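# Fit the orange-ringed plate onto the block's pin

## Task

Set the plate with the orange ring down flat on the block so that it sits over the post, with the block's pin through the plate's pin hole. The pin hole is the one of the plate's five small holes that differs from the other four. The plate must stay seated by itself at the end, with no gripper holding it there.

## Robot and tools

Robot: two 6-joint arms, left_arm and right_arm, each with a two-finger gripper. They stand on opposite sides of the table. The left_arm base is at (-0.069, +0.504, +0.144) m, on the +y side, and the right_arm base is at (-0.037, -0.455, +0.121) m. The names do not match the left or right side of any picture.

Scene frame: the origin is at the table centre, the tabletop is at z = +0.020 m and +z points up. All printed hand poses and velocities use this frame. The hand point (end_effector_position) lies midway between the finger pads, about 3 to 4 cm short of the fingertips. The fingers point along the gripper's +x axis and close along its y axis. Printed hand positions can be slightly wrong, more so at long reach.

execute_actions takes "actions", a list holding one item or nothing. An empty list moves nothing and returns the current state together with pictures.
- Motion: {"rows": [[...]], "steps": n}, where n runs from 8 to 15 (15 if left out). Each control step lasts 1/30 s. Each row is applied for one step, and the last row repeats if there are fewer rows than steps.
- Row layout: one flat list of 14 numbers covering both arms. Numbers 1-6 are left_arm joint targets in column order (waist, shoulder, elbow, wrist pitch, wrist yaw, wrist roll). Number 7 is the left gripper opening. Numbers 8-14 are the same seven for right_arm. Always send all 14, even when only one arm should move.
- Joint numbers are absolute target angles in radians, on the same scale the Joint positions line prints. They are not offsets. Ranges: waist -3.054..3.054, shoulder 0..3.142, elbow 0..2.356, wrist pitch -1.571..1.571, wrist yaw -1.571..1.571, wrist roll -3.142..3.142. A target more than 0.010 rad beyond a range end, and farther out than the current angle, makes the whole call refused, and nothing is sent. A target past a joint's real end is clipped to that end, and "joint sent to its limit" may then be printed.
- Opening is an absolute value from -1 to 1. +1 is fully open (0.088 m between the pads). Empty fingers meet near -0.80, and values below that close no further. Closing from fully open takes about 0.5 s or more.
- Wait: {"steps": n} with n up to 300 and no rows. It sends nothing new.
- "pictures": true adds camera images to any result.

Motion limits: on every step, each joint's target is held to within about 0.21 rad of its measured angle (about 0.27 for wrist yaw and 0.23 for wrist roll). If a step's targets would move a hand more than 70 mm, they are scaled back. Large moves therefore take several calls. Friction can stop a joint short of its target, and tiny turns may not happen at all, so read Joint positions after each move. Between calls, the arms keep heading for the last row sent until they settle.

Timing: each result is taken 8 steps before its action ends. Those last steps run while you write, and the next action starts after them. The simulation keeps running while you think.

Result lines:
- The state line gives each arm's hand position, quaternion (wxyz) and velocities.
- Joint positions and Joint velocities: six joints per arm (rad, rad/s), then the pad gap (m).
- grip_measured: the measured opening on the command scale. Each arm's reading is off by up to about 1 mm, and it reads narrower, by up to about 0.061, when squeezing something hard. To hold a part, command about 0.07 below grip_measured. A smaller difference gives a lighter grip.
- grip_effort_n: the gripper motor's effort in N. Negative means closing. It saturates near 83 N. It is not the pad force, and it stays nonzero when the fingers are idle.
- HELD: marks steps on which a row was not sent, fully or partly.
- "joint command not followed": a clearance check changed or blocked some joint targets.
- TORQUE FAULT: a joint hit its load limit and the arm stops for 10 s. Load limits per arm, in N m: waist 16.6, shoulder 20.6, elbow 20.5, wrist pitch 5.42, wrist yaw 5.4, wrist roll 5.07. Held weight counts toward them.
- MOTOR HOT: shown from 50 °C. At 95 °C an OVER-TEMPERATURE FAULT holds the arm, and if the motors do not cool it can lose power and go limp. Avoid holding loads longer than needed.

Cameras: cam_high is a fixed overhead view, and cam_left_wrist and cam_right_wrist ride on the hands. All are 504x504. Calibration data (K, distortion, T_world_to_cam) is given for projecting points, but it carries small errors. zoom_image takes {"camera", "region": [x0, y0, x1, y1]} in pixels of that camera's latest image, with regions up to 504x504. It returns a closer view and moves nothing.



Cautions: do not let the arms strike or press against each other. Do not knock or drop anything off the table. Avoid drops, slams, hard pushes and long heavy holds. Outside forces may briefly tug on a held part or push a loose one, so check the plate's position before finishing.

Each tool is called as a command line: name --argument value for each argument, lists and objects as JSON in quotes; but a table of rows of numbers goes row by row, as --pt "numbers of a row", without its own name.

Reference images:

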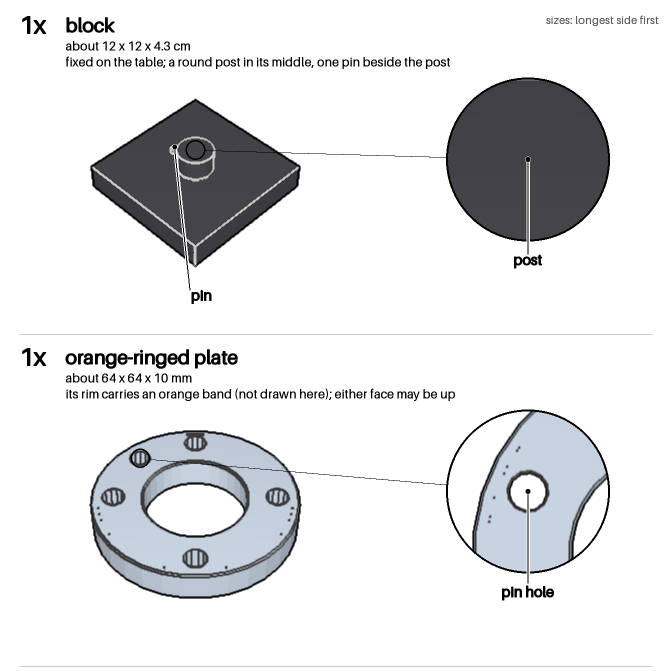

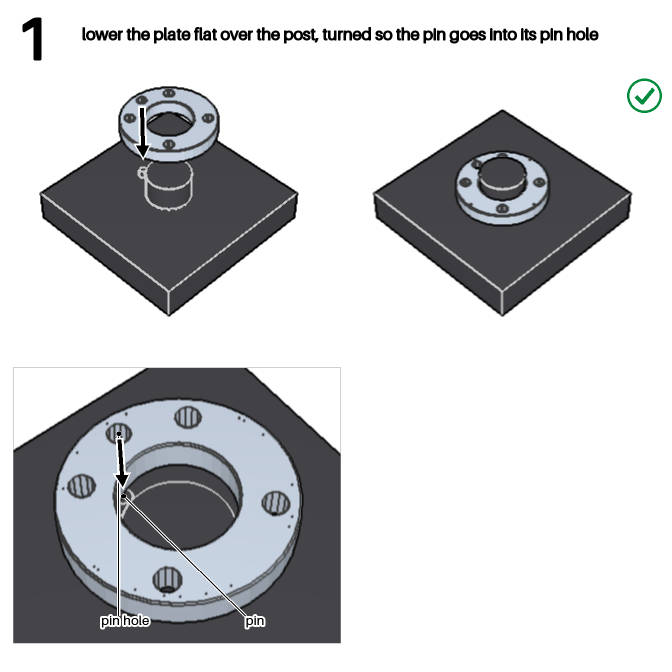

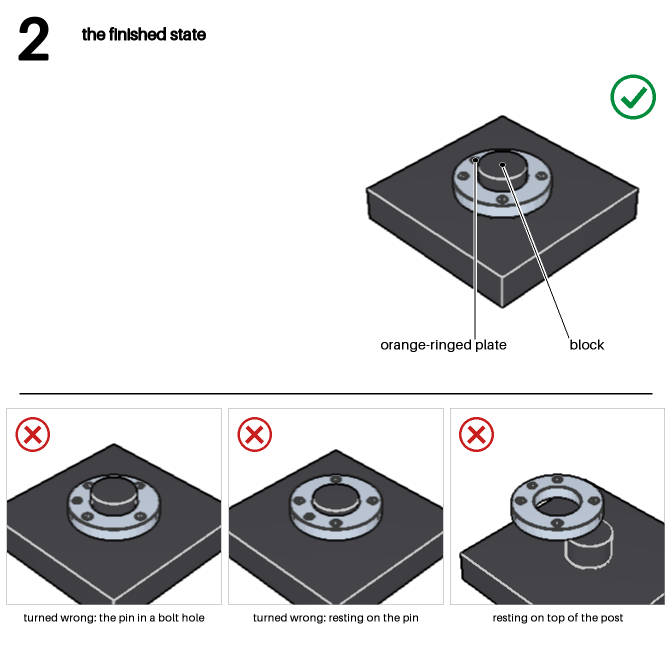

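## Session

execute_actions --actions '[]'

Scene clock: 0.00 s of 5100.00 s.
left_arm: end_effector_position=(+0.0159, +0.1372, +0.2394) grip_measured=+0.999 grip_effort_n=n/a end_effector_quat_wxyz=(-0.521, +0.394, -0.668, -0.357) end_effector_velocity=(+0.001, +0.004, -0.001) end_effector_angular_velocity=(+0.015, -0.002, +0.010) | right_arm: end_effector_position=(+0.0044, -0.2369, +0.3571) grip_measured=+1.000 grip_effort_n=n/a end_effector_quat_wxyz=(-0.227, +0.437, +0.696, -0.523) end_effector_velocity=(-0.001, -0.001, +0.000) end_effector_angular_velocity=(-0.004, +0.016, +0.001)
Joint positions: left_arm=[ 0.647  1.896  1.483 -1.051  0.186 -2.406  0.088] | right_arm=[-1.257  0.902  0.665 -0.687 -1.392 -2.849  0.088]
Joint velocities: left_arm=[ 0.002 -0.002 -0.007 -0.007 -0.007 -0.007 -0.   ] | right_arm=[-0.002 -0.002 -0.002 -0.007 -0.007  0.007  0.   ]
Motor temperatures (°C, as the motors report them): left_arm=[22 23 23 24 25 21] | right_arm=[22 21 22 22 23 22]
Heat: left arm: hottest wrist yaw 25 °C (+0.0 °C/min); right arm: hottest wrist yaw 23 °C (+0.0 °C/min).

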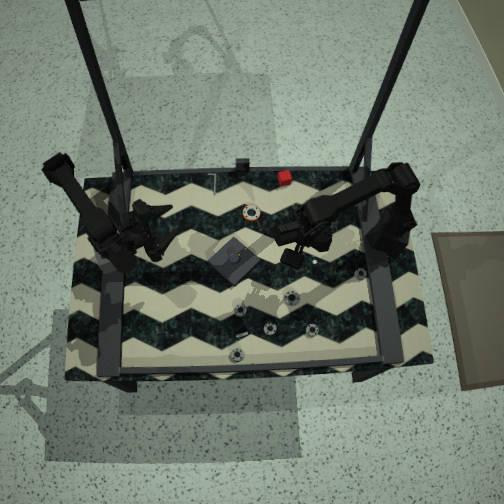

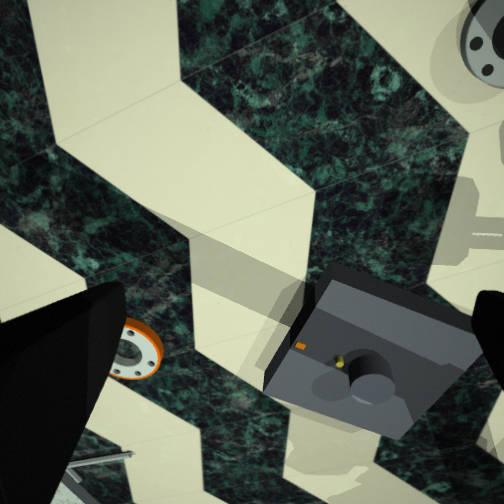

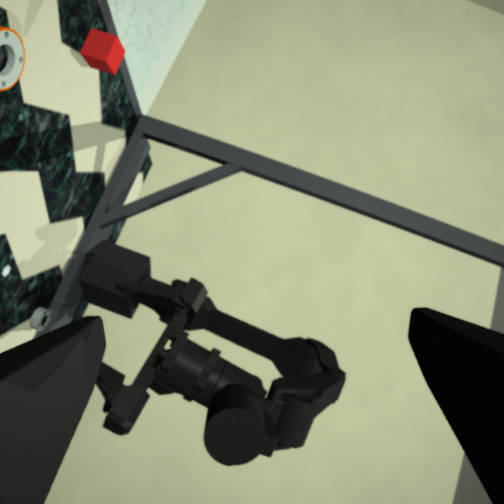

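zoom_image --camera "cam_high" --region '[190, 190, 290, 290]'

zoom_image --camera "cam_left_wrist" --region '[80, 260, 480, 460]'

Region (190, 190, 290, 290) of cam_high's 504x504 image, scaled by 5.040, with more detail than that image has.

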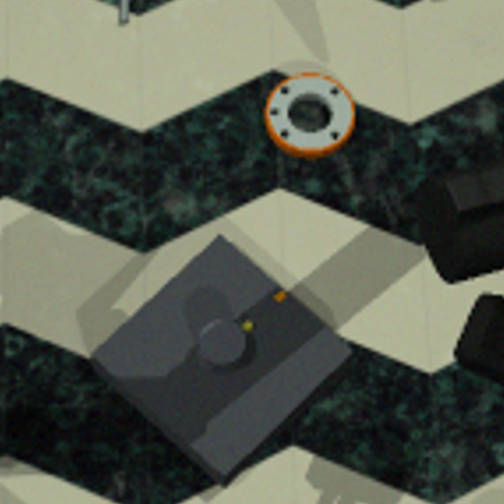

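Region (80, 260, 480, 460) of cam_left_wrist's 504x504 image, scaled by 1.260, with more detail than that image has.

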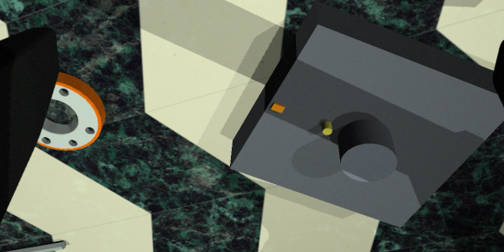

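execute_actions --actions '[{"rows": [[0.647,1.896,1.483,-1.051,0.186,-2.406,1, -0.6,1.5,1.2,-0.9,-0.7,-2.8,1]], "steps": 15}]'

execute_actions --actions '[{"rows": [[0.647,1.896,1.483,-1.051,0.186,-2.406,1, -0.01,2.333,1.9035,-1.141,0,-2.77,1]], "steps": 15}]'

execute_actions --actions '[{"steps": 40}]' --pictures true

Scene clock: 4.90 s of 5100.00 s.
left_arm: end_effector_position=(+0.0159, +0.1372, +0.2394) grip_measured=+0.999 grip_effort_n=-0.7 end_effector_quat_wxyz=(-0.521, +0.394, -0.668, -0.357) end_effector_velocity=(-0.003, +0.003, -0.001) end_effector_angular_velocity=(+0.015, -0.002, +0.001) | right_arm: end_effector_position=(+0.0001, -0.1695, +0.3323) grip_measured=+1.000 grip_effort_n=-1.2 end_effector_quat_wxyz=(-0.050, +0.484, +0.599, -0.636) end_effector_velocity=(-0.037, +0.392, -0.104) end_effector_angular_velocity=(-1.155, -1.561, +0.704)
Joint positions: left_arm=[ 0.647  1.896  1.483 -1.051  0.186 -2.406  0.088] | right_arm=[-0.893  1.261  1.024 -0.877 -0.904 -2.809  0.088]
Joint velocities: left_arm=[-0.007 -0.002 -0.007 -0.007 -0.007 -0.007 -0.   ] | right_arm=[ 1.668  1.673  1.678 -0.154  2.161  0.022  0.   ]
Motor temperatures (°C, as the motors report them): left_arm=[22 24 24 24 25 21] | right_arm=[22 21 23 22 23 22]
Heat: left arm: hottest wrist yaw 25 °C (+0.0 °C/min); right arm: hottest elbow 23 °C (+0.0 °C/min).
Steps of this call (steps 1 to 90: nothing new was sent; then 1.67 s passed at rest; steps 91 to 97: the first 7 steps of this action). Readings (joint positions):
91: left_arm=[0.647 1.896 1.483 -1.051 0.186 -2.406] | right_arm=[-1.236 0.927 0.690 -0.731 -1.345 -2.846]
92: left_arm=[0.647 1.896 1.483 -1.051 0.186 -2.406] | right_arm=[-1.175 0.974 0.743 -0.792 -1.268 -2.830]
94: left_arm=[0.647 1.896 1.483 -1.051 0.186 -2.406] | right_arm=[-1.061 1.093 0.857 -0.838 -1.123 -2.817]
97: the state above

Scene clock: 5.40 s of 5100.00 s.
left_arm: end_effector_position=(+0.0159, +0.1372, +0.2394) grip_measured=+0.999 grip_effort_n=-0.7 end_effector_quat_wxyz=(-0.521, +0.394, -0.668, -0.357) end_effector_velocity=(-0.001, +0.002, -0.000) end_effector_angular_velocity=(+0.010, -0.004, +0.005) | right_arm: end_effector_position=(-0.0949, -0.0815, +0.2575) grip_measured=+1.000 grip_effort_n=-2.6 end_effector_quat_wxyz=(+0.329, +0.526, +0.515, -0.592) end_effector_velocity=(-0.317, +0.312, -0.195) end_effector_angular_velocity=(-0.077, -2.092, +1.224)
Joint positions: left_arm=[ 0.647  1.896  1.483 -1.051  0.186 -2.406  0.088] | right_arm=[-0.274  1.831  1.547 -1.114 -0.221 -2.777  0.088]
Joint velocities: left_arm=[-0.002 -0.002 -0.002 -0.007 -0.007 -0.007 -0.   ] | right_arm=[ 1.609  1.643  1.614 -0.183  2.117  0.022  0.   ]
Motor temperatures (°C, as the motors report them): left_arm=[22 25 24 24 25 21] | right_arm=[22 21 23 22 23 22]
Heat: left arm: hottest shoulder 25 °C (+0.0 °C/min); right arm: hottest elbow 23 °C (+0.0 °C/min).
Steps of this call (steps 1 to 8: the last 8 steps of your previous action; steps 9 to 15: the first 7 steps of this action). Readings (joint positions):
9: left_arm=[0.647 1.896 1.483 -1.051 0.186 -2.406] | right_arm=[-0.594 1.513 1.200 -0.937 -0.667 -2.801]
10: left_arm=[0.647 1.896 1.483 -1.051 0.186 -2.406] | right_arm=[-0.550 1.556 1.260 -1.009 -0.582 -2.791]
12: left_arm=[0.647 1.896 1.483 -1.051 0.186 -2.406] | right_arm=[-0.439 1.662 1.381 -1.063 -0.440 -2.782]
15: the state above

Scene clock: 6.73 s of 5100.00 s.
left_arm: end_effector_position=(+0.0159, +0.1372, +0.2394) grip_measured=+0.999 grip_effort_n=-0.7 end_effector_quat_wxyz=(-0.521, +0.394, -0.668, -0.357) end_effector_velocity=(-0.002, -0.000, +0.001) end_effector_angular_velocity=(-0.010, +0.004, -0.010) | right_arm: end_effector_position=(-0.1830, -0.0312, +0.1484) grip_measured=+1.000 grip_effort_n=-2.6 end_effector_quat_wxyz=(+0.492, +0.507, +0.489, -0.510) end_effector_velocity=(+0.001, -0.002, -0.002) end_effector_angular_velocity=(-0.014, +0.003, +0.005)
Joint positions: left_arm=[ 0.647  1.896  1.483 -1.051  0.186 -2.406  0.088] | right_arm=[-0.01   2.333  1.897 -1.141 -0.002 -2.774  0.088]
Joint velocities: left_arm=[-0.002 -0.007 -0.007  0.007  0.007  0.007 -0.   ] | right_arm=[-0.002  0.002 -0.002 -0.007 -0.007 -0.007  0.   ]
Motor temperatures (°C, as the motors report them): left_arm=[22 25 25 24 25 21] | right_arm=[22 22 23 22 23 22]
Heat: left arm: hottest shoulder 25 °C (+0.0 °C/min); right arm: hottest elbow 23 °C (+0.0 °C/min).
Kept back: nothing.
Steps of this call (steps 1 to 8: the last 8 steps of your previous action; steps 9 to 40: the robot went on to your last target). Readings (joint positions):
1: left_arm=[0.647 1.896 1.483 -1.051 0.186 -2.406] | right_arm=[-0.222 1.884 1.600 -1.118 -0.159 -2.777]
2: left_arm=[0.647 1.896 1.483 -1.051 0.186 -2.406] | right_arm=[-0.173 1.932 1.648 -1.119 -0.117 -2.777]
4: left_arm=[0.647 1.896 1.483 -1.051 0.186 -2.406] | right_arm=[-0.088 2.033 1.749 -1.134 -0.065 -2.775]
8: left_arm=[0.647 1.896 1.483 -1.051 0.186 -2.406] | right_arm=[-0.005 2.218 1.879 -1.129 -0.022 -2.774]
40: the state above
camera_calibration (this result's frames):
cam_right_wrist: T_world_to_cam=[[-0.998373, 0.0431722, 0.0372414, -0.187586], [0.0518987, 0.958573, 0.280079, 0.0327914], [-0.023607, 0.281557, -0.959254, 0.227234], [0, 0, 0, 1]] pos_world=[-0.183619, -0.0873136, 0.215777]

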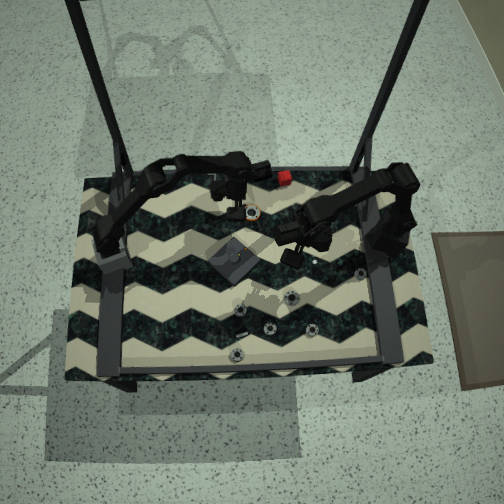

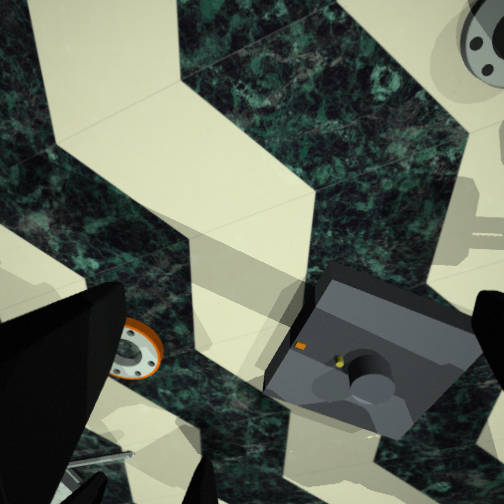

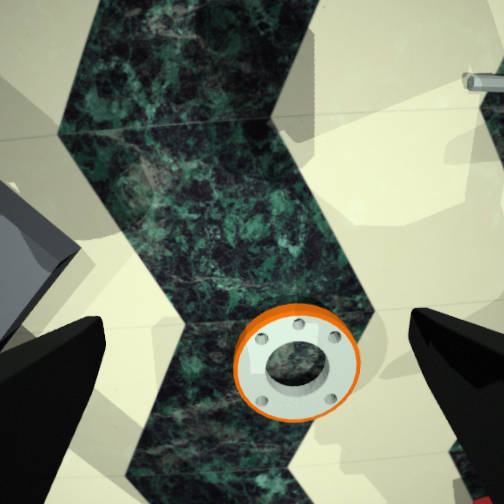

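execute_actions --actions '[{"rows": [[0.647,1.896,1.483,-1.051,0.186,-2.406,1, -0.01,2.40,1.98,-1.13,0,-2.77,1],[0.647,1.896,1.483,-1.051,0.186,-2.406,1, -0.01,2.44,2.03,-1.125,0,-2.77,1],[0.647,1.896,1.483,-1.051,0.186,-2.406,1, -0.008,2.48,2.07,-1.12,0,-2.77,1],[0.647,1.896,1.483,-1.051,0.186,-2.406,1, -0.008,2.52,2.11,-1.115,0,-2.77,1],[0.647,1.896,1.483,-1.051,0.186,-2.406,1, -0.006,2.56,2.15,-1.11,0,-2.77,1],[0.647,1.896,1.483,-1.051,0.186,-2.406,1, -0.005,2.60,2.19,-1.105,0,-2.77,1],[0.647,1.896,1.483,-1.051,0.186,-2.406,1, -0.004,2.63,2.22,-1.10,0,-2.77,1],[0.647,1.896,1.483,-1.051,0.186,-2.406,1, -0.004,2.6634,2.253,-1.0962,0,-2.77,1]], "steps": 15}]'

execute_actions --actions '[{"steps": 20}]' --pictures true

Scene clock: 9.03 s of 5100.00 s.
left_arm: end_effector_position=(+0.0159, +0.1372, +0.2394) grip_measured=+0.999 grip_effort_n=-0.7 end_effector_quat_wxyz=(-0.521, +0.394, -0.668, -0.357) end_effector_velocity=(-0.001, +0.004, +0.001) end_effector_angular_velocity=(+0.022, +0.001, +0.020) | right_arm: end_effector_position=(-0.1994, +0.0161, +0.1274) grip_measured=+1.000 grip_effort_n=-2.6 end_effector_quat_wxyz=(+0.467, +0.519, +0.515, -0.498) end_effector_velocity=(-0.071, +0.191, -0.221) end_effector_angular_velocity=(+0.157, +0.061, +0.015)
Joint positions: left_arm=[ 0.647  1.896  1.483 -1.051  0.186 -2.406  0.088] | right_arm=[-0.009  2.508  2.124 -1.113 -0.002 -2.774  0.088]
Joint velocities: left_arm=[-0.002 -0.002  0.002 -0.022 -0.007 -0.022  0.   ] | right_arm=[ 0.007  1.067  1.082  0.154 -0.007 -0.007  0.   ]
Motor temperatures (°C, as the motors report them): left_arm=[22 25 25 24 25 21] | right_arm=[22 23 23 22 23 22]
Heat: left arm: hottest shoulder 25 °C (+0.0 °C/min); right arm: hottest shoulder 23 °C (+0.0 °C/min).
Steps of this call (steps 1 to 15: the robot went on to your last target; steps 16 to 62: nothing new was sent; steps 63 to 69: the first 7 steps of this action). Readings (joint positions):
63: left_arm=[0.647 1.896 1.483 -1.051 0.186 -2.406] | right_arm=[-0.010 2.338 1.905 -1.144 -0.002 -2.774]
64: left_arm=[0.647 1.896 1.483 -1.051 0.186 -2.406] | right_arm=[-0.010 2.354 1.930 -1.146 -0.002 -2.774]
66: left_arm=[0.647 1.896 1.483 -1.051 0.186 -2.406] | right_arm=[-0.010 2.406 2.006 -1.128 -0.002 -2.774]
69: the state above

Scene clock: 9.70 s of 5100.00 s.
left_arm: end_effector_position=(+0.0159, +0.1372, +0.2394) grip_measured=+0.999 grip_effort_n=-0.7 end_effector_quat_wxyz=(-0.521, +0.394, -0.668, -0.357) end_effector_velocity=(+0.002, +0.002, +0.001) end_effector_angular_velocity=(+0.008, -0.021, -0.007) | right_arm: end_effector_position=(-0.2063, +0.0317, +0.0864) grip_measured=+1.000 grip_effort_n=-2.6 end_effector_quat_wxyz=(+0.472, +0.516, +0.511, -0.499) end_effector_velocity=(+0.001, -0.004, +0.002) end_effector_angular_velocity=(-0.018, +0.000, +0.020)
Joint positions: left_arm=[ 0.647  1.896  1.483 -1.051  0.186 -2.406  0.088] | right_arm=[-0.007  2.658  2.246 -1.097 -0.002 -2.774  0.088]
Joint velocities: left_arm=[-0.002 -0.002  0.002 -0.007 -0.022  0.007 -0.   ] | right_arm=[-0.002 -0.002  0.002 -0.022 -0.007 -0.022  0.   ]
Motor temperatures (°C, as the motors report them): left_arm=[22 26 25 24 25 21] | right_arm=[22 23 24 22 23 22]
Heat: left arm: hottest shoulder 26 °C (+6.2 °C/min); right arm: hottest elbow 24 °C (+6.2 °C/min).
Kept back: nothing.
Steps of this call (steps 1 to 8: the last 8 steps of your previous action; steps 9 to 20: the robot went on to your last target). Readings (joint positions):
1: left_arm=[0.647 1.896 1.483 -1.051 0.186 -2.406] | right_arm=[-0.009 2.544 2.160 -1.108 -0.002 -2.774]
2: left_arm=[0.647 1.896 1.483 -1.051 0.186 -2.406] | right_arm=[-0.009 2.576 2.187 -1.102 -0.002 -2.774]
4: left_arm=[0.647 1.896 1.483 -1.051 0.186 -2.406] | right_arm=[-0.008 2.622 2.214 -1.099 -0.002 -2.774]
8: left_arm=[0.647 1.896 1.483 -1.051 0.186 -2.406] | right_arm=[-0.007 2.658 2.224 -1.099 -0.002 -2.774]
20: the state above
camera_calibration (this result's frames):
cam_right_wrist: T_world_to_cam=[[-0.997418, 0.0370091, 0.0615516, -0.212981], [0.0557565, 0.939207, 0.338795, -0.012629], [-0.0452712, 0.341352, -0.938845, 0.141425], [0, 0, 0, 1]] pos_world=[-0.205324, -0.0285322, 0.150164]

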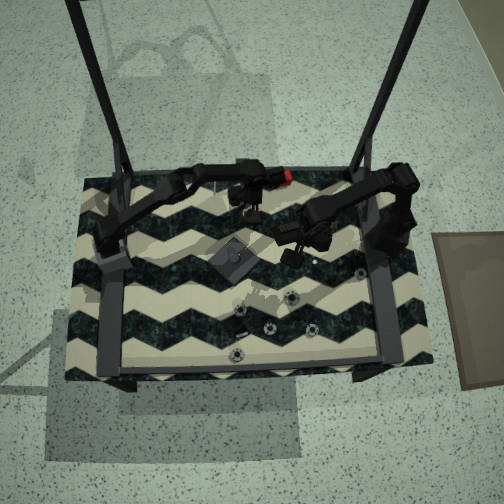

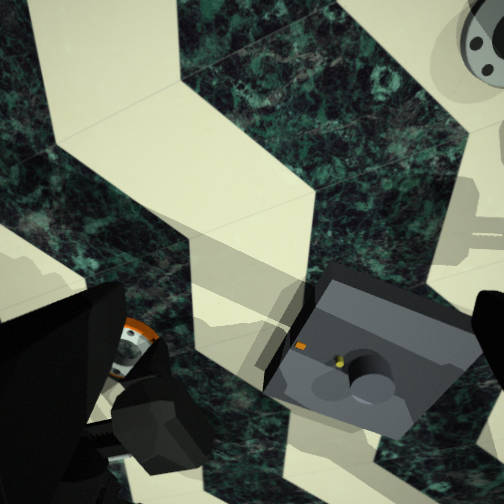

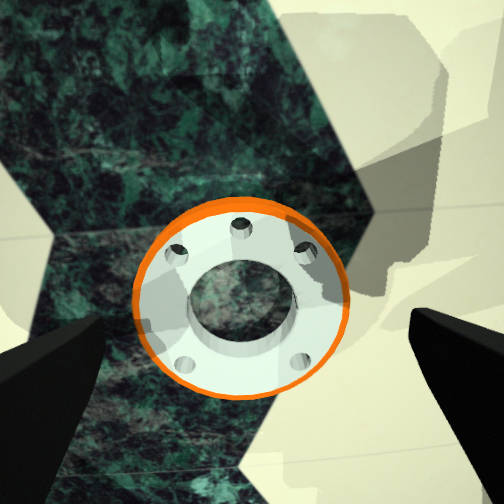

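execute_actions --actions '[{"rows": [[0.647,1.896,1.483,-1.051,0.186,-2.406,1, -0.016,2.684,2.253,-1.111,0,-2.77,1]], "steps": 12}]'

execute_actions --actions '[{"steps": 15}]' --pictures true

Scene clock: 11.10 s of 5100.00 s.
left_arm: end_effector_position=(+0.0159, +0.1372, +0.2394) grip_measured=+0.999 grip_effort_n=-0.7 end_effector_quat_wxyz=(-0.521, +0.394, -0.668, -0.357) end_effector_velocity=(-0.001, +0.002, +0.000) end_effector_angular_velocity=(+0.006, +0.010, +0.009) | right_arm: end_effector_position=(-0.2045, +0.0304, +0.0850) grip_measured=+1.000 grip_effort_n=-2.6 end_effector_quat_wxyz=(+0.474, +0.516, +0.508, -0.502) end_effector_velocity=(+0.024, -0.009, -0.013) end_effector_angular_velocity=(-0.078, -0.020, -0.034)
Joint positions: left_arm=[ 0.647  1.896  1.483 -1.051  0.186 -2.406  0.088] | right_arm=[-0.009  2.661  2.246 -1.104 -0.002 -2.774  0.088]
Joint velocities: left_arm=[ 0.002 -0.002 -0.002 -0.007  0.007 -0.007 -0.   ] | right_arm=[-0.042  0.022 -0.007 -0.051 -0.007 -0.007  0.   ]
Motor temperatures (°C, as the motors report them): left_arm=[22 26 25 24 25 21] | right_arm=[22 24 24 22 23 22]
Heat: left arm: hottest shoulder 26 °C (+5.4 °C/min); right arm: hottest shoulder 24 °C (+5.4 °C/min).
Steps of this call (steps 1 to 15: the robot went on to your last target; steps 16 to 38: nothing new was sent; steps 39 to 42: the first 4 steps of this action). Readings (joint positions):
39: left_arm=[0.647 1.896 1.483 -1.051 0.186 -2.406] | right_arm=[-0.007 2.658 2.246 -1.097 -0.002 -2.774]
40: left_arm=[0.647 1.896 1.483 -1.051 0.186 -2.406] | right_arm=[-0.007 2.659 2.246 -1.099 -0.002 -2.774]
42: the state above

Scene clock: 11.60 s of 5100.00 s.
left_arm: end_effector_position=(+0.0159, +0.1372, +0.2394) grip_measured=+0.999 grip_effort_n=-0.7 end_effector_quat_wxyz=(-0.521, +0.394, -0.668, -0.357) end_effector_velocity=(-0.002, +0.007, -0.002) end_effector_angular_velocity=(+0.033, -0.012, +0.002) | right_arm: end_effector_position=(-0.2017, +0.0294, +0.0816) grip_measured=+1.000 grip_effort_n=-2.6 end_effector_quat_wxyz=(+0.476, +0.515, +0.503, -0.504) end_effector_velocity=(-0.001, +0.002, +0.003) end_effector_angular_velocity=(+0.009, +0.011, +0.005)
Joint positions: left_arm=[ 0.647  1.896  1.483 -1.051  0.186 -2.406  0.088] | right_arm=[-0.014  2.667  2.246 -1.108 -0.002 -2.774  0.088]
Joint velocities: left_arm=[-0.007 -0.002 -0.007 -0.022 -0.022 -0.007 -0.   ] | right_arm=[-0.002 -0.007 -0.002  0.007 -0.007 -0.007  0.   ]
Motor temperatures (°C, as the motors report them): left_arm=[22 26 25 24 25 21] | right_arm=[22 24 24 22 23 22]
Heat: left arm: hottest shoulder 26 °C (+5.2 °C/min); right arm: hottest shoulder 24 °C (+5.2 °C/min).
Kept back: nothing.
Steps of this call (steps 1 to 8: the last 8 steps of your previous action; steps 9 to 15: the robot went on to your last target). Readings (joint positions):
1: left_arm=[0.647 1.896 1.483 -1.051 0.186 -2.406] | right_arm=[-0.010 2.661 2.246 -1.105 -0.002 -2.774]
2: left_arm=[0.647 1.896 1.483 -1.051 0.186 -2.406] | right_arm=[-0.011 2.663 2.246 -1.106 -0.002 -2.774]
4: left_arm=[0.647 1.896 1.483 -1.051 0.186 -2.406] | right_arm=[-0.013 2.666 2.246 -1.107 -0.002 -2.774]
8: left_arm=[0.647 1.896 1.483 -1.051 0.186 -2.406] | right_arm=[-0.014 2.667 2.246 -1.108 -0.002 -2.774]
15: the state above
All arms were judged still, so your last target was given up. Only a new action makes them travel on or press farther. Fingers that are still opening or closing keep moving.
camera_calibration (this result's frames):
cam_right_wrist: T_world_to_cam=[[-0.997516, 0.0449651, 0.0542131, -0.207737], [0.0600576, 0.945119, 0.32116, -0.0069333], [-0.0367968, 0.323618, -0.945472, 0.140662], [0, 0, 0, 1]] pos_world=[-0.201629, -0.0296269, 0.14648]

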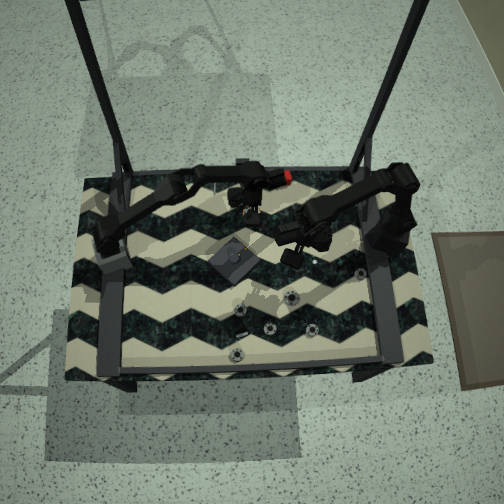

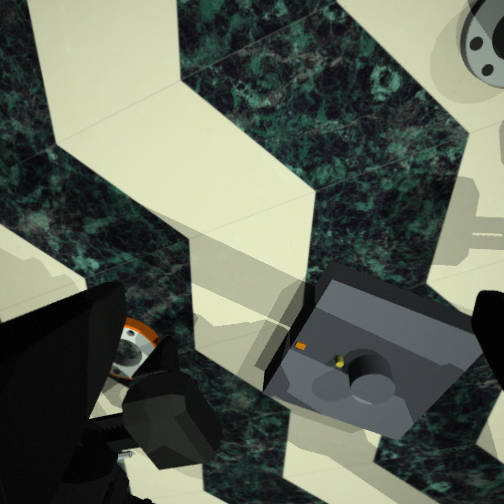

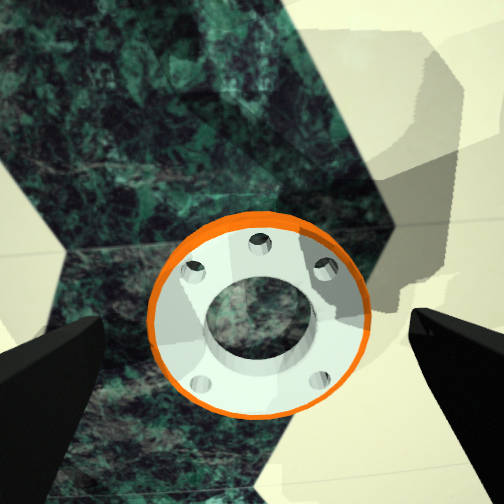

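execute_actions --actions '[{"rows": [[0.647,1.896,1.483,-1.051,0.186,-2.406,1, -0.016,2.699,2.253,-1.111,0,-2.77,1]], "steps": 15}]'

execute_actions --actions '[{"steps": 12}]' --pictures true

Scene clock: 12.17 s of 5100.00 s.
left_arm: end_effector_position=(+0.0159, +0.1372, +0.2394) grip_measured=+0.999 grip_effort_n=-0.7 end_effector_quat_wxyz=(-0.521, +0.394, -0.668, -0.357) end_effector_velocity=(-0.003, +0.005, -0.000) end_effector_angular_velocity=(+0.026, +0.003, +0.015) | right_arm: end_effector_position=(-0.2011, +0.0276, +0.0750) grip_measured=+1.000 grip_effort_n=-2.6 end_effector_quat_wxyz=(+0.481, +0.513, +0.499, -0.506) end_effector_velocity=(+0.007, -0.012, -0.028) end_effector_angular_velocity=(-0.074, -0.033, +0.005)
Joint positions: left_arm=[ 0.647  1.896  1.483 -1.051  0.186 -2.406  0.088] | right_arm=[-0.014  2.681  2.246 -1.108 -0.002 -2.774  0.088]
Joint velocities: left_arm=[-0.007 -0.002 -0.002 -0.022 -0.007 -0.022 -0.   ] | right_arm=[-0.002  0.056 -0.002 -0.022  0.007 -0.007  0.   ]
Motor temperatures (°C, as the motors report them): left_arm=[22 26 25 24 25 21] | right_arm=[22 25 24 22 23 22]
Heat: left arm: hottest shoulder 26 °C (+4.9 °C/min); right arm: hottest shoulder 25 °C (+9.9 °C/min).
Steps of this call (steps 1 to 10: nothing new was sent; steps 11 to 17: the first 7 steps of this action). Readings (joint positions):
11: left_arm=[0.647 1.896 1.483 -1.051 0.186 -2.406] | right_arm=[-0.014 2.669 2.246 -1.108 -0.002 -2.774]
12: left_arm=[0.647 1.896 1.483 -1.051 0.186 -2.406] | right_arm=[-0.014 2.671 2.246 -1.108 -0.002 -2.774]
14: left_arm=[0.647 1.896 1.483 -1.051 0.186 -2.406] | right_arm=[-0.014 2.674 2.246 -1.108 -0.002 -2.774]
17: the state above

Scene clock: 12.57 s of 5100.00 s.
left_arm: end_effector_position=(+0.0159, +0.1372, +0.2394) grip_measured=+0.999 grip_effort_n=-0.7 end_effector_quat_wxyz=(-0.521, +0.394, -0.668, -0.357) end_effector_velocity=(+0.002, +0.003, +0.001) end_effector_angular_velocity=(+0.010, -0.019, +0.007) | right_arm: end_effector_position=(-0.2009, +0.0272, +0.0737) grip_measured=+1.000 grip_effort_n=-2.6 end_effector_quat_wxyz=(+0.482, +0.513, +0.498, -0.507) end_effector_velocity=(+0.003, +0.000, +0.002) end_effector_angular_velocity=(-0.005, +0.006, +0.000)
Joint positions: left_arm=[ 0.647  1.896  1.483 -1.051  0.186 -2.406  0.088] | right_arm=[-0.014  2.684  2.246 -1.108 -0.002 -2.774  0.088]
Joint velocities: left_arm=[-0.002 -0.007 -0.002 -0.007 -0.022 -0.007 -0.   ] | right_arm=[-0.007 -0.002  0.002 -0.007 -0.007 -0.007  0.   ]
Motor temperatures (°C, as the motors report them): left_arm=[22 26 25 24 25 21] | right_arm=[22 25 24 22 23 22]
Heat: left arm: hottest shoulder 26 °C (+4.8 °C/min); right arm: hottest shoulder 25 °C (+9.5 °C/min).
Kept back: nothing.
Steps of this call (steps 1 to 8: the last 8 steps of your previous action; steps 9 to 12: the robot went on to your last target). Readings (joint positions):
1: left_arm=[0.647 1.896 1.483 -1.051 0.186 -2.406] | right_arm=[-0.014 2.682 2.246 -1.108 -0.002 -2.774]
2: left_arm=[0.647 1.896 1.483 -1.051 0.186 -2.406] | right_arm=[-0.014 2.684 2.246 -1.108 -0.002 -2.774]
4: left_arm=[0.647 1.896 1.483 -1.051 0.186 -2.406] | right_arm=[-0.014 2.684 2.246 -1.108 -0.002 -2.774]
8: left_arm=[0.647 1.896 1.483 -1.051 0.186 -2.406] | right_arm=[-0.014 2.684 2.246 -1.108 -0.002 -2.774]
12: the state above
camera_calibration (this result's frames):
cam_right_wrist: T_world_to_cam=[[-0.997798, 0.0457468, 0.0480271, -0.206023], [0.0583362, 0.949846, 0.307229, -0.00181446], [-0.0315636, 0.309354, -0.950423, 0.135778], [0, 0, 0, 1]] pos_world=[-0.201178, -0.030855, 0.139498]

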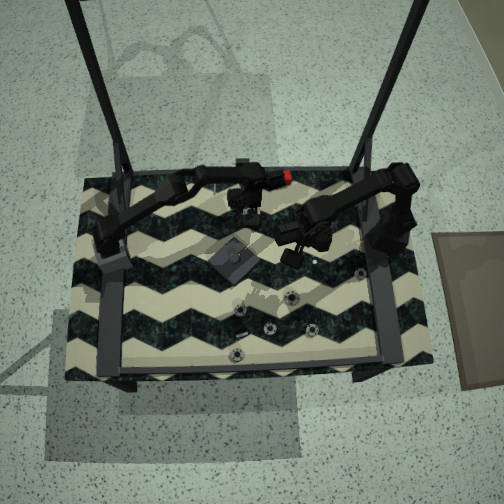

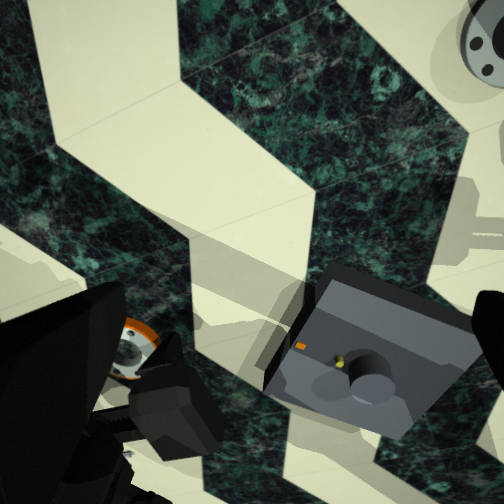

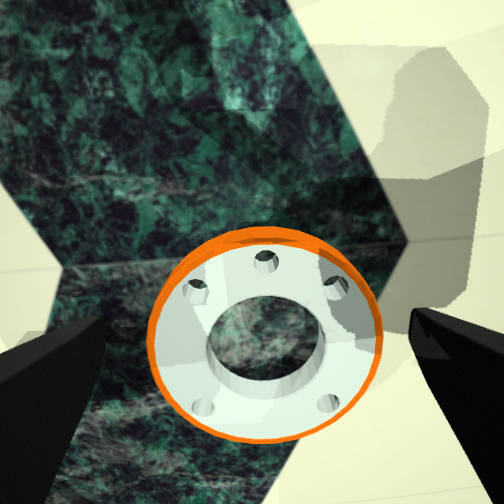

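execute_actions --actions '[{"rows": [[0.647,1.896,1.483,-1.051,0.186,-2.406,1, -0.016,2.699,2.253,-1.111,0,-2.77,0.8],[0.647,1.896,1.483,-1.051,0.186,-2.406,1, -0.016,2.699,2.253,-1.111,0,-2.77,0.7],[0.647,1.896,1.483,-1.051,0.186,-2.406,1, -0.016,2.699,2.253,-1.111,0,-2.77,0.62],[0.647,1.896,1.483,-1.051,0.186,-2.406,1, -0.016,2.699,2.253,-1.111,0,-2.77,0.58],[0.647,1.896,1.483,-1.051,0.186,-2.406,1, -0.016,2.699,2.253,-1.111,0,-2.77,0.55],[0.647,1.896,1.483,-1.051,0.186,-2.406,1, -0.016,2.699,2.253,-1.111,0,-2.77,0.52],[0.647,1.896,1.483,-1.051,0.186,-2.406,1, -0.016,2.699,2.253,-1.111,0,-2.77,0.49],[0.647,1.896,1.483,-1.051,0.186,-2.406,1, -0.016,2.699,2.253,-1.111,0,-2.77,0.46],[0.647,1.896,1.483,-1.051,0.186,-2.406,1, -0.016,2.699,2.253,-1.111,0,-2.77,0.43],[0.647,1.896,1.483,-1.051,0.186,-2.406,1, -0.016,2.699,2.253,-1.111,0,-2.77,0.40]], "steps": 15}]'

execute_actions --actions '[{"steps": 12}]' --pictures true

Scene clock: 13.63 s of 5100.00 s.
left_arm: end_effector_position=(+0.0159, +0.1372, +0.2394) grip_measured=+0.999 grip_effort_n=-0.7 end_effector_quat_wxyz=(-0.521, +0.394, -0.668, -0.357) end_effector_velocity=(-0.002, +0.002, -0.002) end_effector_angular_velocity=(+0.013, -0.004, -0.014) | right_arm: end_effector_position=(-0.2009, +0.0272, +0.0737) grip_measured=+0.605 grip_effort_n=-16.0 end_effector_quat_wxyz=(+0.482, +0.513, +0.498, -0.507) end_effector_velocity=(-0.002, +0.001, +0.001) end_effector_angular_velocity=(-0.000, +0.023, +0.005)
Joint positions: left_arm=[ 0.647  1.896  1.483 -1.051  0.186 -2.406  0.088] | right_arm=[-0.014  2.684  2.246 -1.108 -0.002 -2.774  0.069]
Joint velocities: left_arm=[-0.007  0.002 -0.002 -0.007 -0.007  0.007 -0.   ] | right_arm=[-0.002 -0.002 -0.002  0.007 -0.022 -0.007 -0.061]
Motor temperatures (°C, as the motors report them): left_arm=[22 26 25 24 25 21] | right_arm=[22 25 24 22 23 22]
Heat: left arm: hottest shoulder 26 °C (+4.4 °C/min); right arm: hottest shoulder 25 °C (+8.8 °C/min).
Steps of this call (steps 1 to 15: the robot went on to your last target; steps 16 to 25: nothing new was sent; steps 26 to 32: the first 7 steps of this action). Readings (joint positions):
26: left_arm=[0.647 1.896 1.483 -1.051 0.186 -2.406] | right_arm=[-0.014 2.684 2.246 -1.108 -0.002 -2.774]
27: left_arm=[0.647 1.896 1.483 -1.051 0.186 -2.406] | right_arm=[-0.014 2.684 2.246 -1.108 -0.002 -2.774]
29: left_arm=[0.647 1.896 1.483 -1.051 0.186 -2.406] | right_arm=[-0.014 2.684 2.246 -1.108 -0.002 -2.774]
32: the state above

Scene clock: 14.03 s of 5100.00 s.
left_arm: end_effector_position=(+0.0159, +0.1372, +0.2394) grip_measured=+0.999 grip_effort_n=-0.7 end_effector_quat_wxyz=(-0.521, +0.394, -0.668, -0.357) end_effector_velocity=(-0.003, +0.002, +0.002) end_effector_angular_velocity=(-0.001, +0.007, -0.010) | right_arm: end_effector_position=(-0.2009, +0.0271, +0.0737) grip_measured=+0.459 grip_effort_n=-83.5 end_effector_quat_wxyz=(+0.482, +0.513, +0.498, -0.507) end_effector_velocity=(-0.002, -0.001, +0.004) end_effector_angular_velocity=(-0.005, +0.021, +0.005)
Joint positions: left_arm=[ 0.647  1.896  1.483 -1.051  0.186 -2.406  0.088] | right_arm=[-0.014  2.684  2.246 -1.109 -0.002 -2.774  0.061]
Joint velocities: left_arm=[-0.002 -0.007 -0.002 -0.007  0.007  0.007 -0.   ] | right_arm=[-0.002 -0.007  0.002 -0.007 -0.022 -0.007 -0.   ]
Motor temperatures (°C, as the motors report them): left_arm=[22 26 25 24 25 21] | right_arm=[22 25 24 22 23 22]
Heat: left arm: hottest shoulder 26 °C (+4.3 °C/min); right arm: hottest shoulder 25 °C (+8.6 °C/min).
Kept back: nothing.
Steps of this call (steps 1 to 8: the last 8 steps of your previous action; steps 9 to 12: the robot went on to your last target). Readings (joint positions):
1: left_arm=[0.647 1.896 1.483 -1.051 0.186 -2.406] | right_arm=[-0.014 2.684 2.246 -1.108 -0.002 -2.774]
2: left_arm=[0.647 1.896 1.483 -1.051 0.186 -2.406] | right_arm=[-0.014 2.684 2.246 -1.108 -0.002 -2.774]
4: left_arm=[0.647 1.896 1.483 -1.051 0.186 -2.406] | right_arm=[-0.014 2.684 2.246 -1.109 -0.002 -2.774]
8: left_arm=[0.647 1.896 1.483 -1.051 0.186 -2.406] | right_arm=[-0.014 2.684 2.246 -1.109 -0.002 -2.774]
12: the state above
camera_calibration (this result's frames):
cam_right_wrist: T_world_to_cam=[[-0.997804, 0.0457642, 0.0478881, -0.205984], [0.0582985, 0.949957, 0.306893, -0.00172637], [-0.0314469, 0.309011, -0.950538, 0.135842], [0, 0, 0, 1]] pos_world=[-0.201159, -0.03091, 0.139517]

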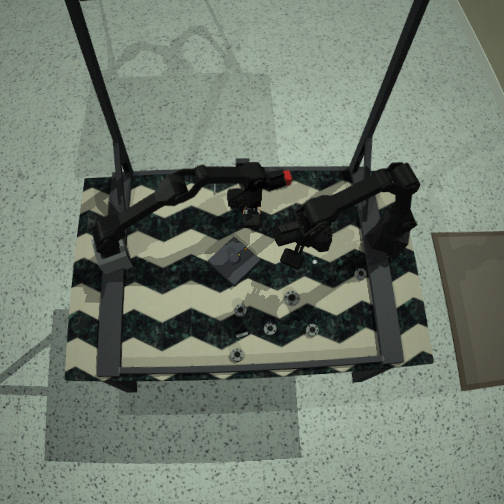

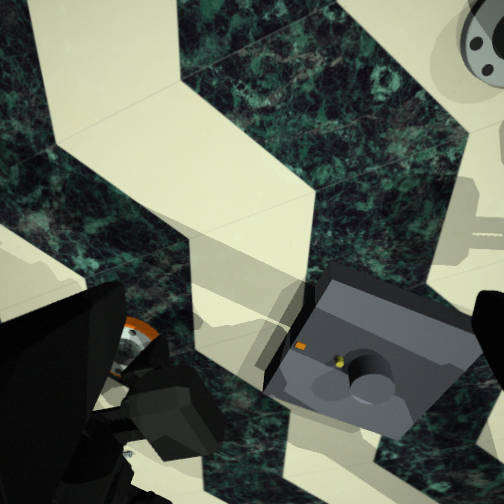

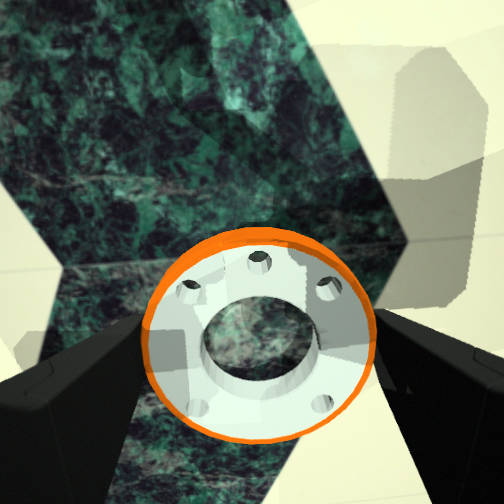

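execute_actions --actions '[{"rows": [[0.647,1.896,1.483,-1.051,0.186,-2.406,1, -0.016,2.66,2.25,-1.115,0,-2.77,0.4],[0.647,1.896,1.483,-1.051,0.186,-2.406,1, -0.016,2.64,2.245,-1.12,0,-2.77,0.4],[0.647,1.896,1.483,-1.051,0.186,-2.406,1, -0.016,2.62,2.235,-1.125,0,-2.77,0.4],[0.647,1.896,1.483,-1.051,0.186,-2.406,1, -0.016,2.60,2.22,-1.13,0,-2.77,0.4],[0.647,1.896,1.483,-1.051,0.186,-2.406,1, -0.016,2.575,2.20,-1.135,0,-2.73,0.4],[0.647,1.896,1.483,-1.051,0.186,-2.406,1, -0.016,2.55,2.17,-1.14,0,-2.68,0.4],[0.647,1.896,1.483,-1.051,0.186,-2.406,1, -0.016,2.525,2.14,-1.143,0,-2.62,0.4],[0.647,1.896,1.483,-1.051,0.186,-2.406,1, -0.016,2.50,2.11,-1.146,0,-2.56,0.4],[0.647,1.896,1.483,-1.051,0.186,-2.406,1, -0.02,2.475,2.08,-1.148,0,-2.50,0.4],[0.647,1.896,1.483,-1.051,0.186,-2.406,1, -0.03,2.45,2.05,-1.148,0,-2.44,0.4],[0.647,1.896,1.483,-1.051,0.186,-2.406,1, -0.04,2.425,2.025,-1.148,0,-2.38,0.4],[0.647,1.896,1.483,-1.051,0.186,-2.406,1, -0.055,2.40,2.0,-1.148,0,-2.32,0.4],[0.647,1.896,1.483,-1.051,0.186,-2.406,1, -0.07,2.385,1.975,-1.138,0,-2.26,0.4],[0.647,1.896,1.483,-1.051,0.186,-2.406,1, -0.09,2.37,1.95,-1.127,0,-2.20,0.4],[0.647,1.896,1.483,-1.051,0.186,-2.406,1, -0.11,2.355,1.925,-1.116,0,-2.14,0.4]], "steps": 15}]'

execute_actions --actions '[{"rows": [[0.647,1.896,1.483,-1.051,0.186,-2.406,1, -0.13,2.34,1.90,-1.105,0,-2.07,0.4],[0.647,1.896,1.483,-1.051,0.186,-2.406,1, -0.15,2.325,1.875,-1.094,0,-2.0,0.4],[0.647,1.896,1.483,-1.051,0.186,-2.406,1, -0.17,2.31,1.85,-1.083,0,-1.93,0.4],[0.647,1.896,1.483,-1.051,0.186,-2.406,1, -0.19,2.295,1.825,-1.072,0,-1.86,0.4],[0.647,1.896,1.483,-1.051,0.186,-2.406,1, -0.21,2.28,1.80,-1.061,0,-1.79,0.4],[0.647,1.896,1.483,-1.051,0.186,-2.406,1, -0.23,2.265,1.775,-1.05,0,-1.72,0.4],[0.647,1.896,1.483,-1.051,0.186,-2.406,1, -0.25,2.25,1.75,-1.039,0,-1.65,0.4],[0.647,1.896,1.483,-1.051,0.186,-2.406,1, -0.27,2.237,1.725,-1.028,0,-1.58,0.4],[0.647,1.896,1.483,-1.051,0.186,-2.406,1, -0.29,2.224,1.70,-1.017,0,-1.51,0.4],[0.647,1.896,1.483,-1.051,0.186,-2.406,1, -0.31,2.211,1.675,-1.006,0,-1.44,0.4],[0.647,1.896,1.483,-1.051,0.186,-2.406,1, -0.33,2.20,1.655,-0.995,0,-1.37,0.4],[0.647,1.896,1.483,-1.051,0.186,-2.406,1, -0.35,2.19,1.64,-0.985,0,-1.30,0.4],[0.647,1.896,1.483,-1.051,0.186,-2.406,1, -0.37,2.185,1.63,-0.98,0,-1.23,0.4],[0.647,1.896,1.483,-1.051,0.186,-2.406,1, -0.38,2.185,1.62,-0.977,0,-1.16,0.4],[0.647,1.896,1.483,-1.051,0.186,-2.406,1, -0.389,2.185,1.62,-0.977,0,-0.866,0.4]], "steps": 15}]'

execute_actions --actions '[{"steps": 25}]' --pictures true

Scene clock: 17.13 s of 5100.00 s.
left_arm: end_effector_position=(+0.0159, +0.1372, +0.2394) grip_measured=+0.999 grip_effort_n=-0.7 end_effector_quat_wxyz=(-0.521, +0.394, -0.668, -0.357) end_effector_velocity=(-0.002, +0.002, -0.000) end_effector_angular_velocity=(+0.008, -0.006, -0.014) | right_arm: end_effector_position=(-0.1989, +0.0215, +0.0957) grip_measured=+0.459 grip_effort_n=-83.5 end_effector_quat_wxyz=(+0.465, +0.528, +0.485, -0.520) end_effector_velocity=(+0.025, -0.081, +0.204) end_effector_angular_velocity=(+0.011, +0.061, -1.049)
Joint positions: left_arm=[ 0.647  1.896  1.483 -1.051  0.186 -2.406  0.088] | right_arm=[-0.014  2.616  2.203 -1.128 -0.001 -2.716  0.061]
Joint velocities: left_arm=[-0.007 -0.002 -0.002 -0.007 -0.007  0.007 -0.001] | right_arm=[-0.002 -0.74  -0.598 -0.11  -0.022  1.048 -0.   ]
Motor temperatures (°C, as the motors report them): left_arm=[22 27 26 24 25 21] | right_arm=[22 27 25 22 23 22]
Heat: left arm: hottest shoulder 27 °C (+7.0 °C/min); right arm: hottest shoulder 27 °C (+14.0 °C/min).
Steps of this call (steps 1 to 15: the robot went on to your last target; steps 16 to 86: nothing new was sent; steps 87 to 93: the first 7 steps of this action). Readings (joint positions):
87: left_arm=[0.647 1.896 1.483 -1.051 0.186 -2.406] | right_arm=[-0.014 2.683 2.246 -1.109 -0.002 -2.774]
88: left_arm=[0.647 1.896 1.483 -1.051 0.186 -2.406] | right_arm=[-0.014 2.680 2.246 -1.109 -0.002 -2.774]
90: left_arm=[0.647 1.896 1.483 -1.051 0.186 -2.406] | right_arm=[-0.014 2.668 2.243 -1.117 -0.002 -2.774]
93: the state above

Scene clock: 17.63 s of 5100.00 s.
left_arm: end_effector_position=(+0.0159, +0.1372, +0.2394) grip_measured=+0.999 grip_effort_n=-0.7 end_effector_quat_wxyz=(-0.521, +0.394, -0.668, -0.357) end_effector_velocity=(-0.003, +0.003, +0.001) end_effector_angular_velocity=(+0.015, +0.013, +0.004) | right_arm: end_effector_position=(-0.1012, -0.0121, +0.1444) grip_measured=+0.459 grip_effort_n=-83.5 end_effector_quat_wxyz=(+0.146, +0.690, +0.164, -0.690) end_effector_velocity=(+0.312, -0.080, -0.032) end_effector_angular_velocity=(-0.131, +0.021, -2.427)
Joint positions: left_arm=[ 0.647  1.896  1.483 -1.051  0.186 -2.406  0.088] | right_arm=[-0.197  2.303  1.829 -1.07  -0.001 -1.869  0.061]
Joint velocities: left_arm=[-0.002 -0.002  0.002 -0.022  0.007 -0.007 -0.   ] | right_arm=[-0.662 -0.374 -0.769  0.271  0.007  1.766  0.   ]
Motor temperatures (°C, as the motors report them): left_arm=[22 27 26 24 25 21] | right_arm=[22 27 25 22 23 22]
Heat: left arm: hottest shoulder 27 °C (+6.8 °C/min); right arm: hottest shoulder 27 °C (+13.6 °C/min).
Steps of this call (steps 1 to 8: the last 8 steps of your previous action; steps 9 to 15: the first 7 steps of this action). Readings (joint positions):
9: left_arm=[0.647 1.896 1.483 -1.051 0.186 -2.406] | right_arm=[-0.066 2.385 1.984 -1.129 -0.002 -2.239]
10: left_arm=[0.647 1.896 1.483 -1.051 0.186 -2.406] | right_arm=[-0.085 2.368 1.959 -1.120 -0.002 -2.177]
12: left_arm=[0.647 1.896 1.483 -1.051 0.186 -2.406] | right_arm=[-0.128 2.341 1.908 -1.100 -0.002 -2.054]
15: the state above

Scene clock: 18.47 s of 5100.00 s.
left_arm: end_effector_position=(+0.0159, +0.1372, +0.2394) grip_measured=+0.999 grip_effort_n=-0.7 end_effector_quat_wxyz=(-0.521, +0.394, -0.668, -0.357) end_effector_velocity=(-0.001, +0.003, -0.001) end_effector_angular_velocity=(+0.008, +0.009, -0.005) | right_arm: end_effector_position=(-0.0155, -0.0360, +0.1400) grip_measured=+0.459 grip_effort_n=-83.5 end_effector_quat_wxyz=(+0.267, -0.656, +0.249, +0.661) end_effector_velocity=(-0.002, -0.003, -0.001) end_effector_angular_velocity=(-0.011, +0.023, -0.024)
Joint positions: left_arm=[ 0.647  1.896  1.483 -1.051  0.186 -2.406  0.088] | right_arm=[-0.391  2.198  1.633 -0.98   0.001 -0.873  0.062]
Joint velocities: left_arm=[ 0.002 -0.002 -0.007 -0.007  0.007  0.007 -0.   ] | right_arm=[-0.002 -0.002 -0.007 -0.007 -0.022  0.022 -0.   ]
Motor temperatures (°C, as the motors report them): left_arm=[22 27 26 24 25 21] | right_arm=[22 27 25 22 23 22]
Heat: left arm: hottest shoulder 27 °C (+6.5 °C/min); right arm: hottest shoulder 27 °C (+13.0 °C/min).
Kept back: nothing.
Steps of this call (steps 1 to 8: the last 8 steps of your previous action; steps 9 to 25: the robot went on to your last target). Readings (joint positions):
1: left_arm=[0.647 1.896 1.483 -1.051 0.186 -2.406] | right_arm=[-0.218 2.291 1.804 -1.059 -0.001 -1.808]
2: left_arm=[0.647 1.896 1.483 -1.051 0.186 -2.406] | right_arm=[-0.239 2.277 1.778 -1.049 -0.001 -1.746]
4: left_arm=[0.647 1.896 1.483 -1.051 0.186 -2.406] | right_arm=[-0.278 2.250 1.729 -1.027 -0.001 -1.622]
8: left_arm=[0.647 1.896 1.483 -1.051 0.186 -2.406] | right_arm=[-0.353 2.208 1.660 -0.994 -0.001 -1.377]
25: the state above
camera_calibration (this result's frames):
cam_right_wrist: T_world_to_cam=[[0.684378, 0.726799, 0.0582304, 0.0278877], [0.690091, -0.671449, 0.270057, -0.0163114], [0.235376, -0.144637, -0.961082, 0.213433], [0, 0, 0, 1]] pos_world=[-0.0580665, -0.000350713, 0.207908]

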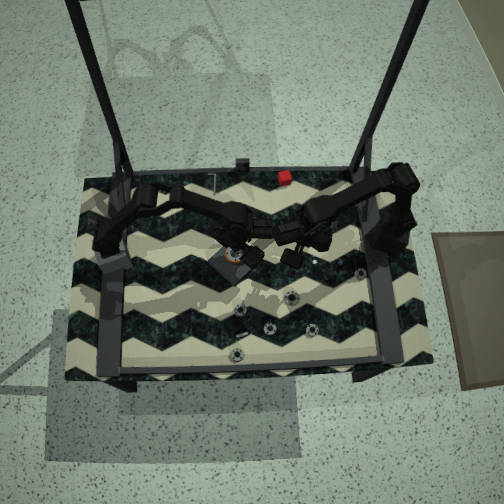

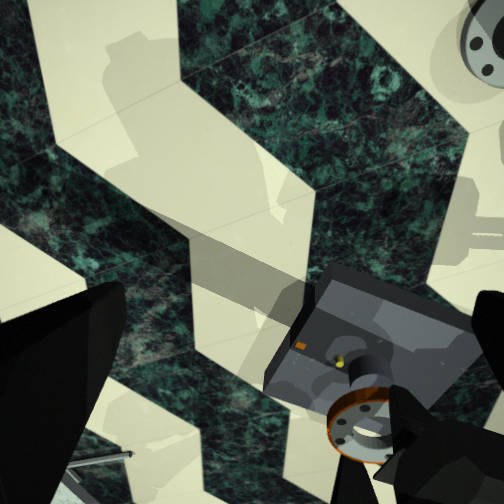

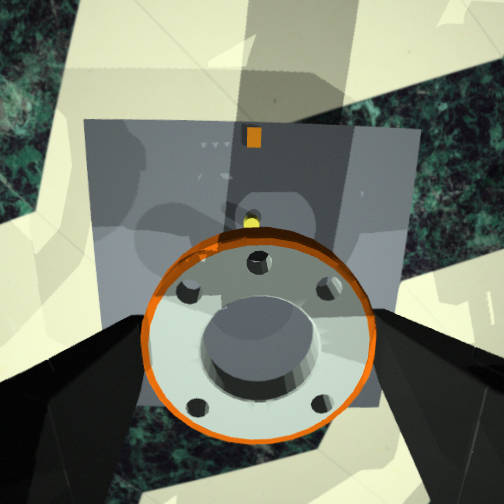

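zoom_image --camera "cam_right_wrist" --region '[140, 200, 380, 440]'

Region (140, 200, 380, 440) of cam_right_wrist's 504x504 image, scaled by 2.100, with more detail than that image has.

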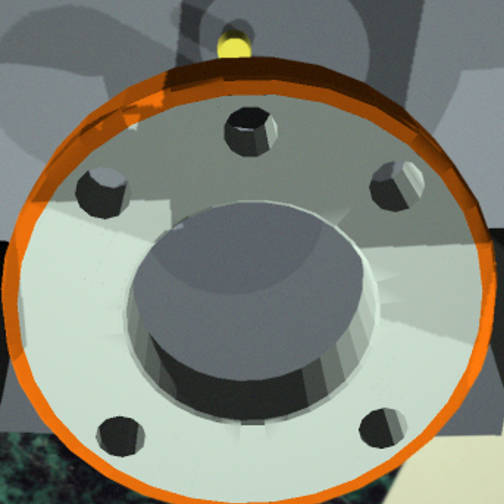

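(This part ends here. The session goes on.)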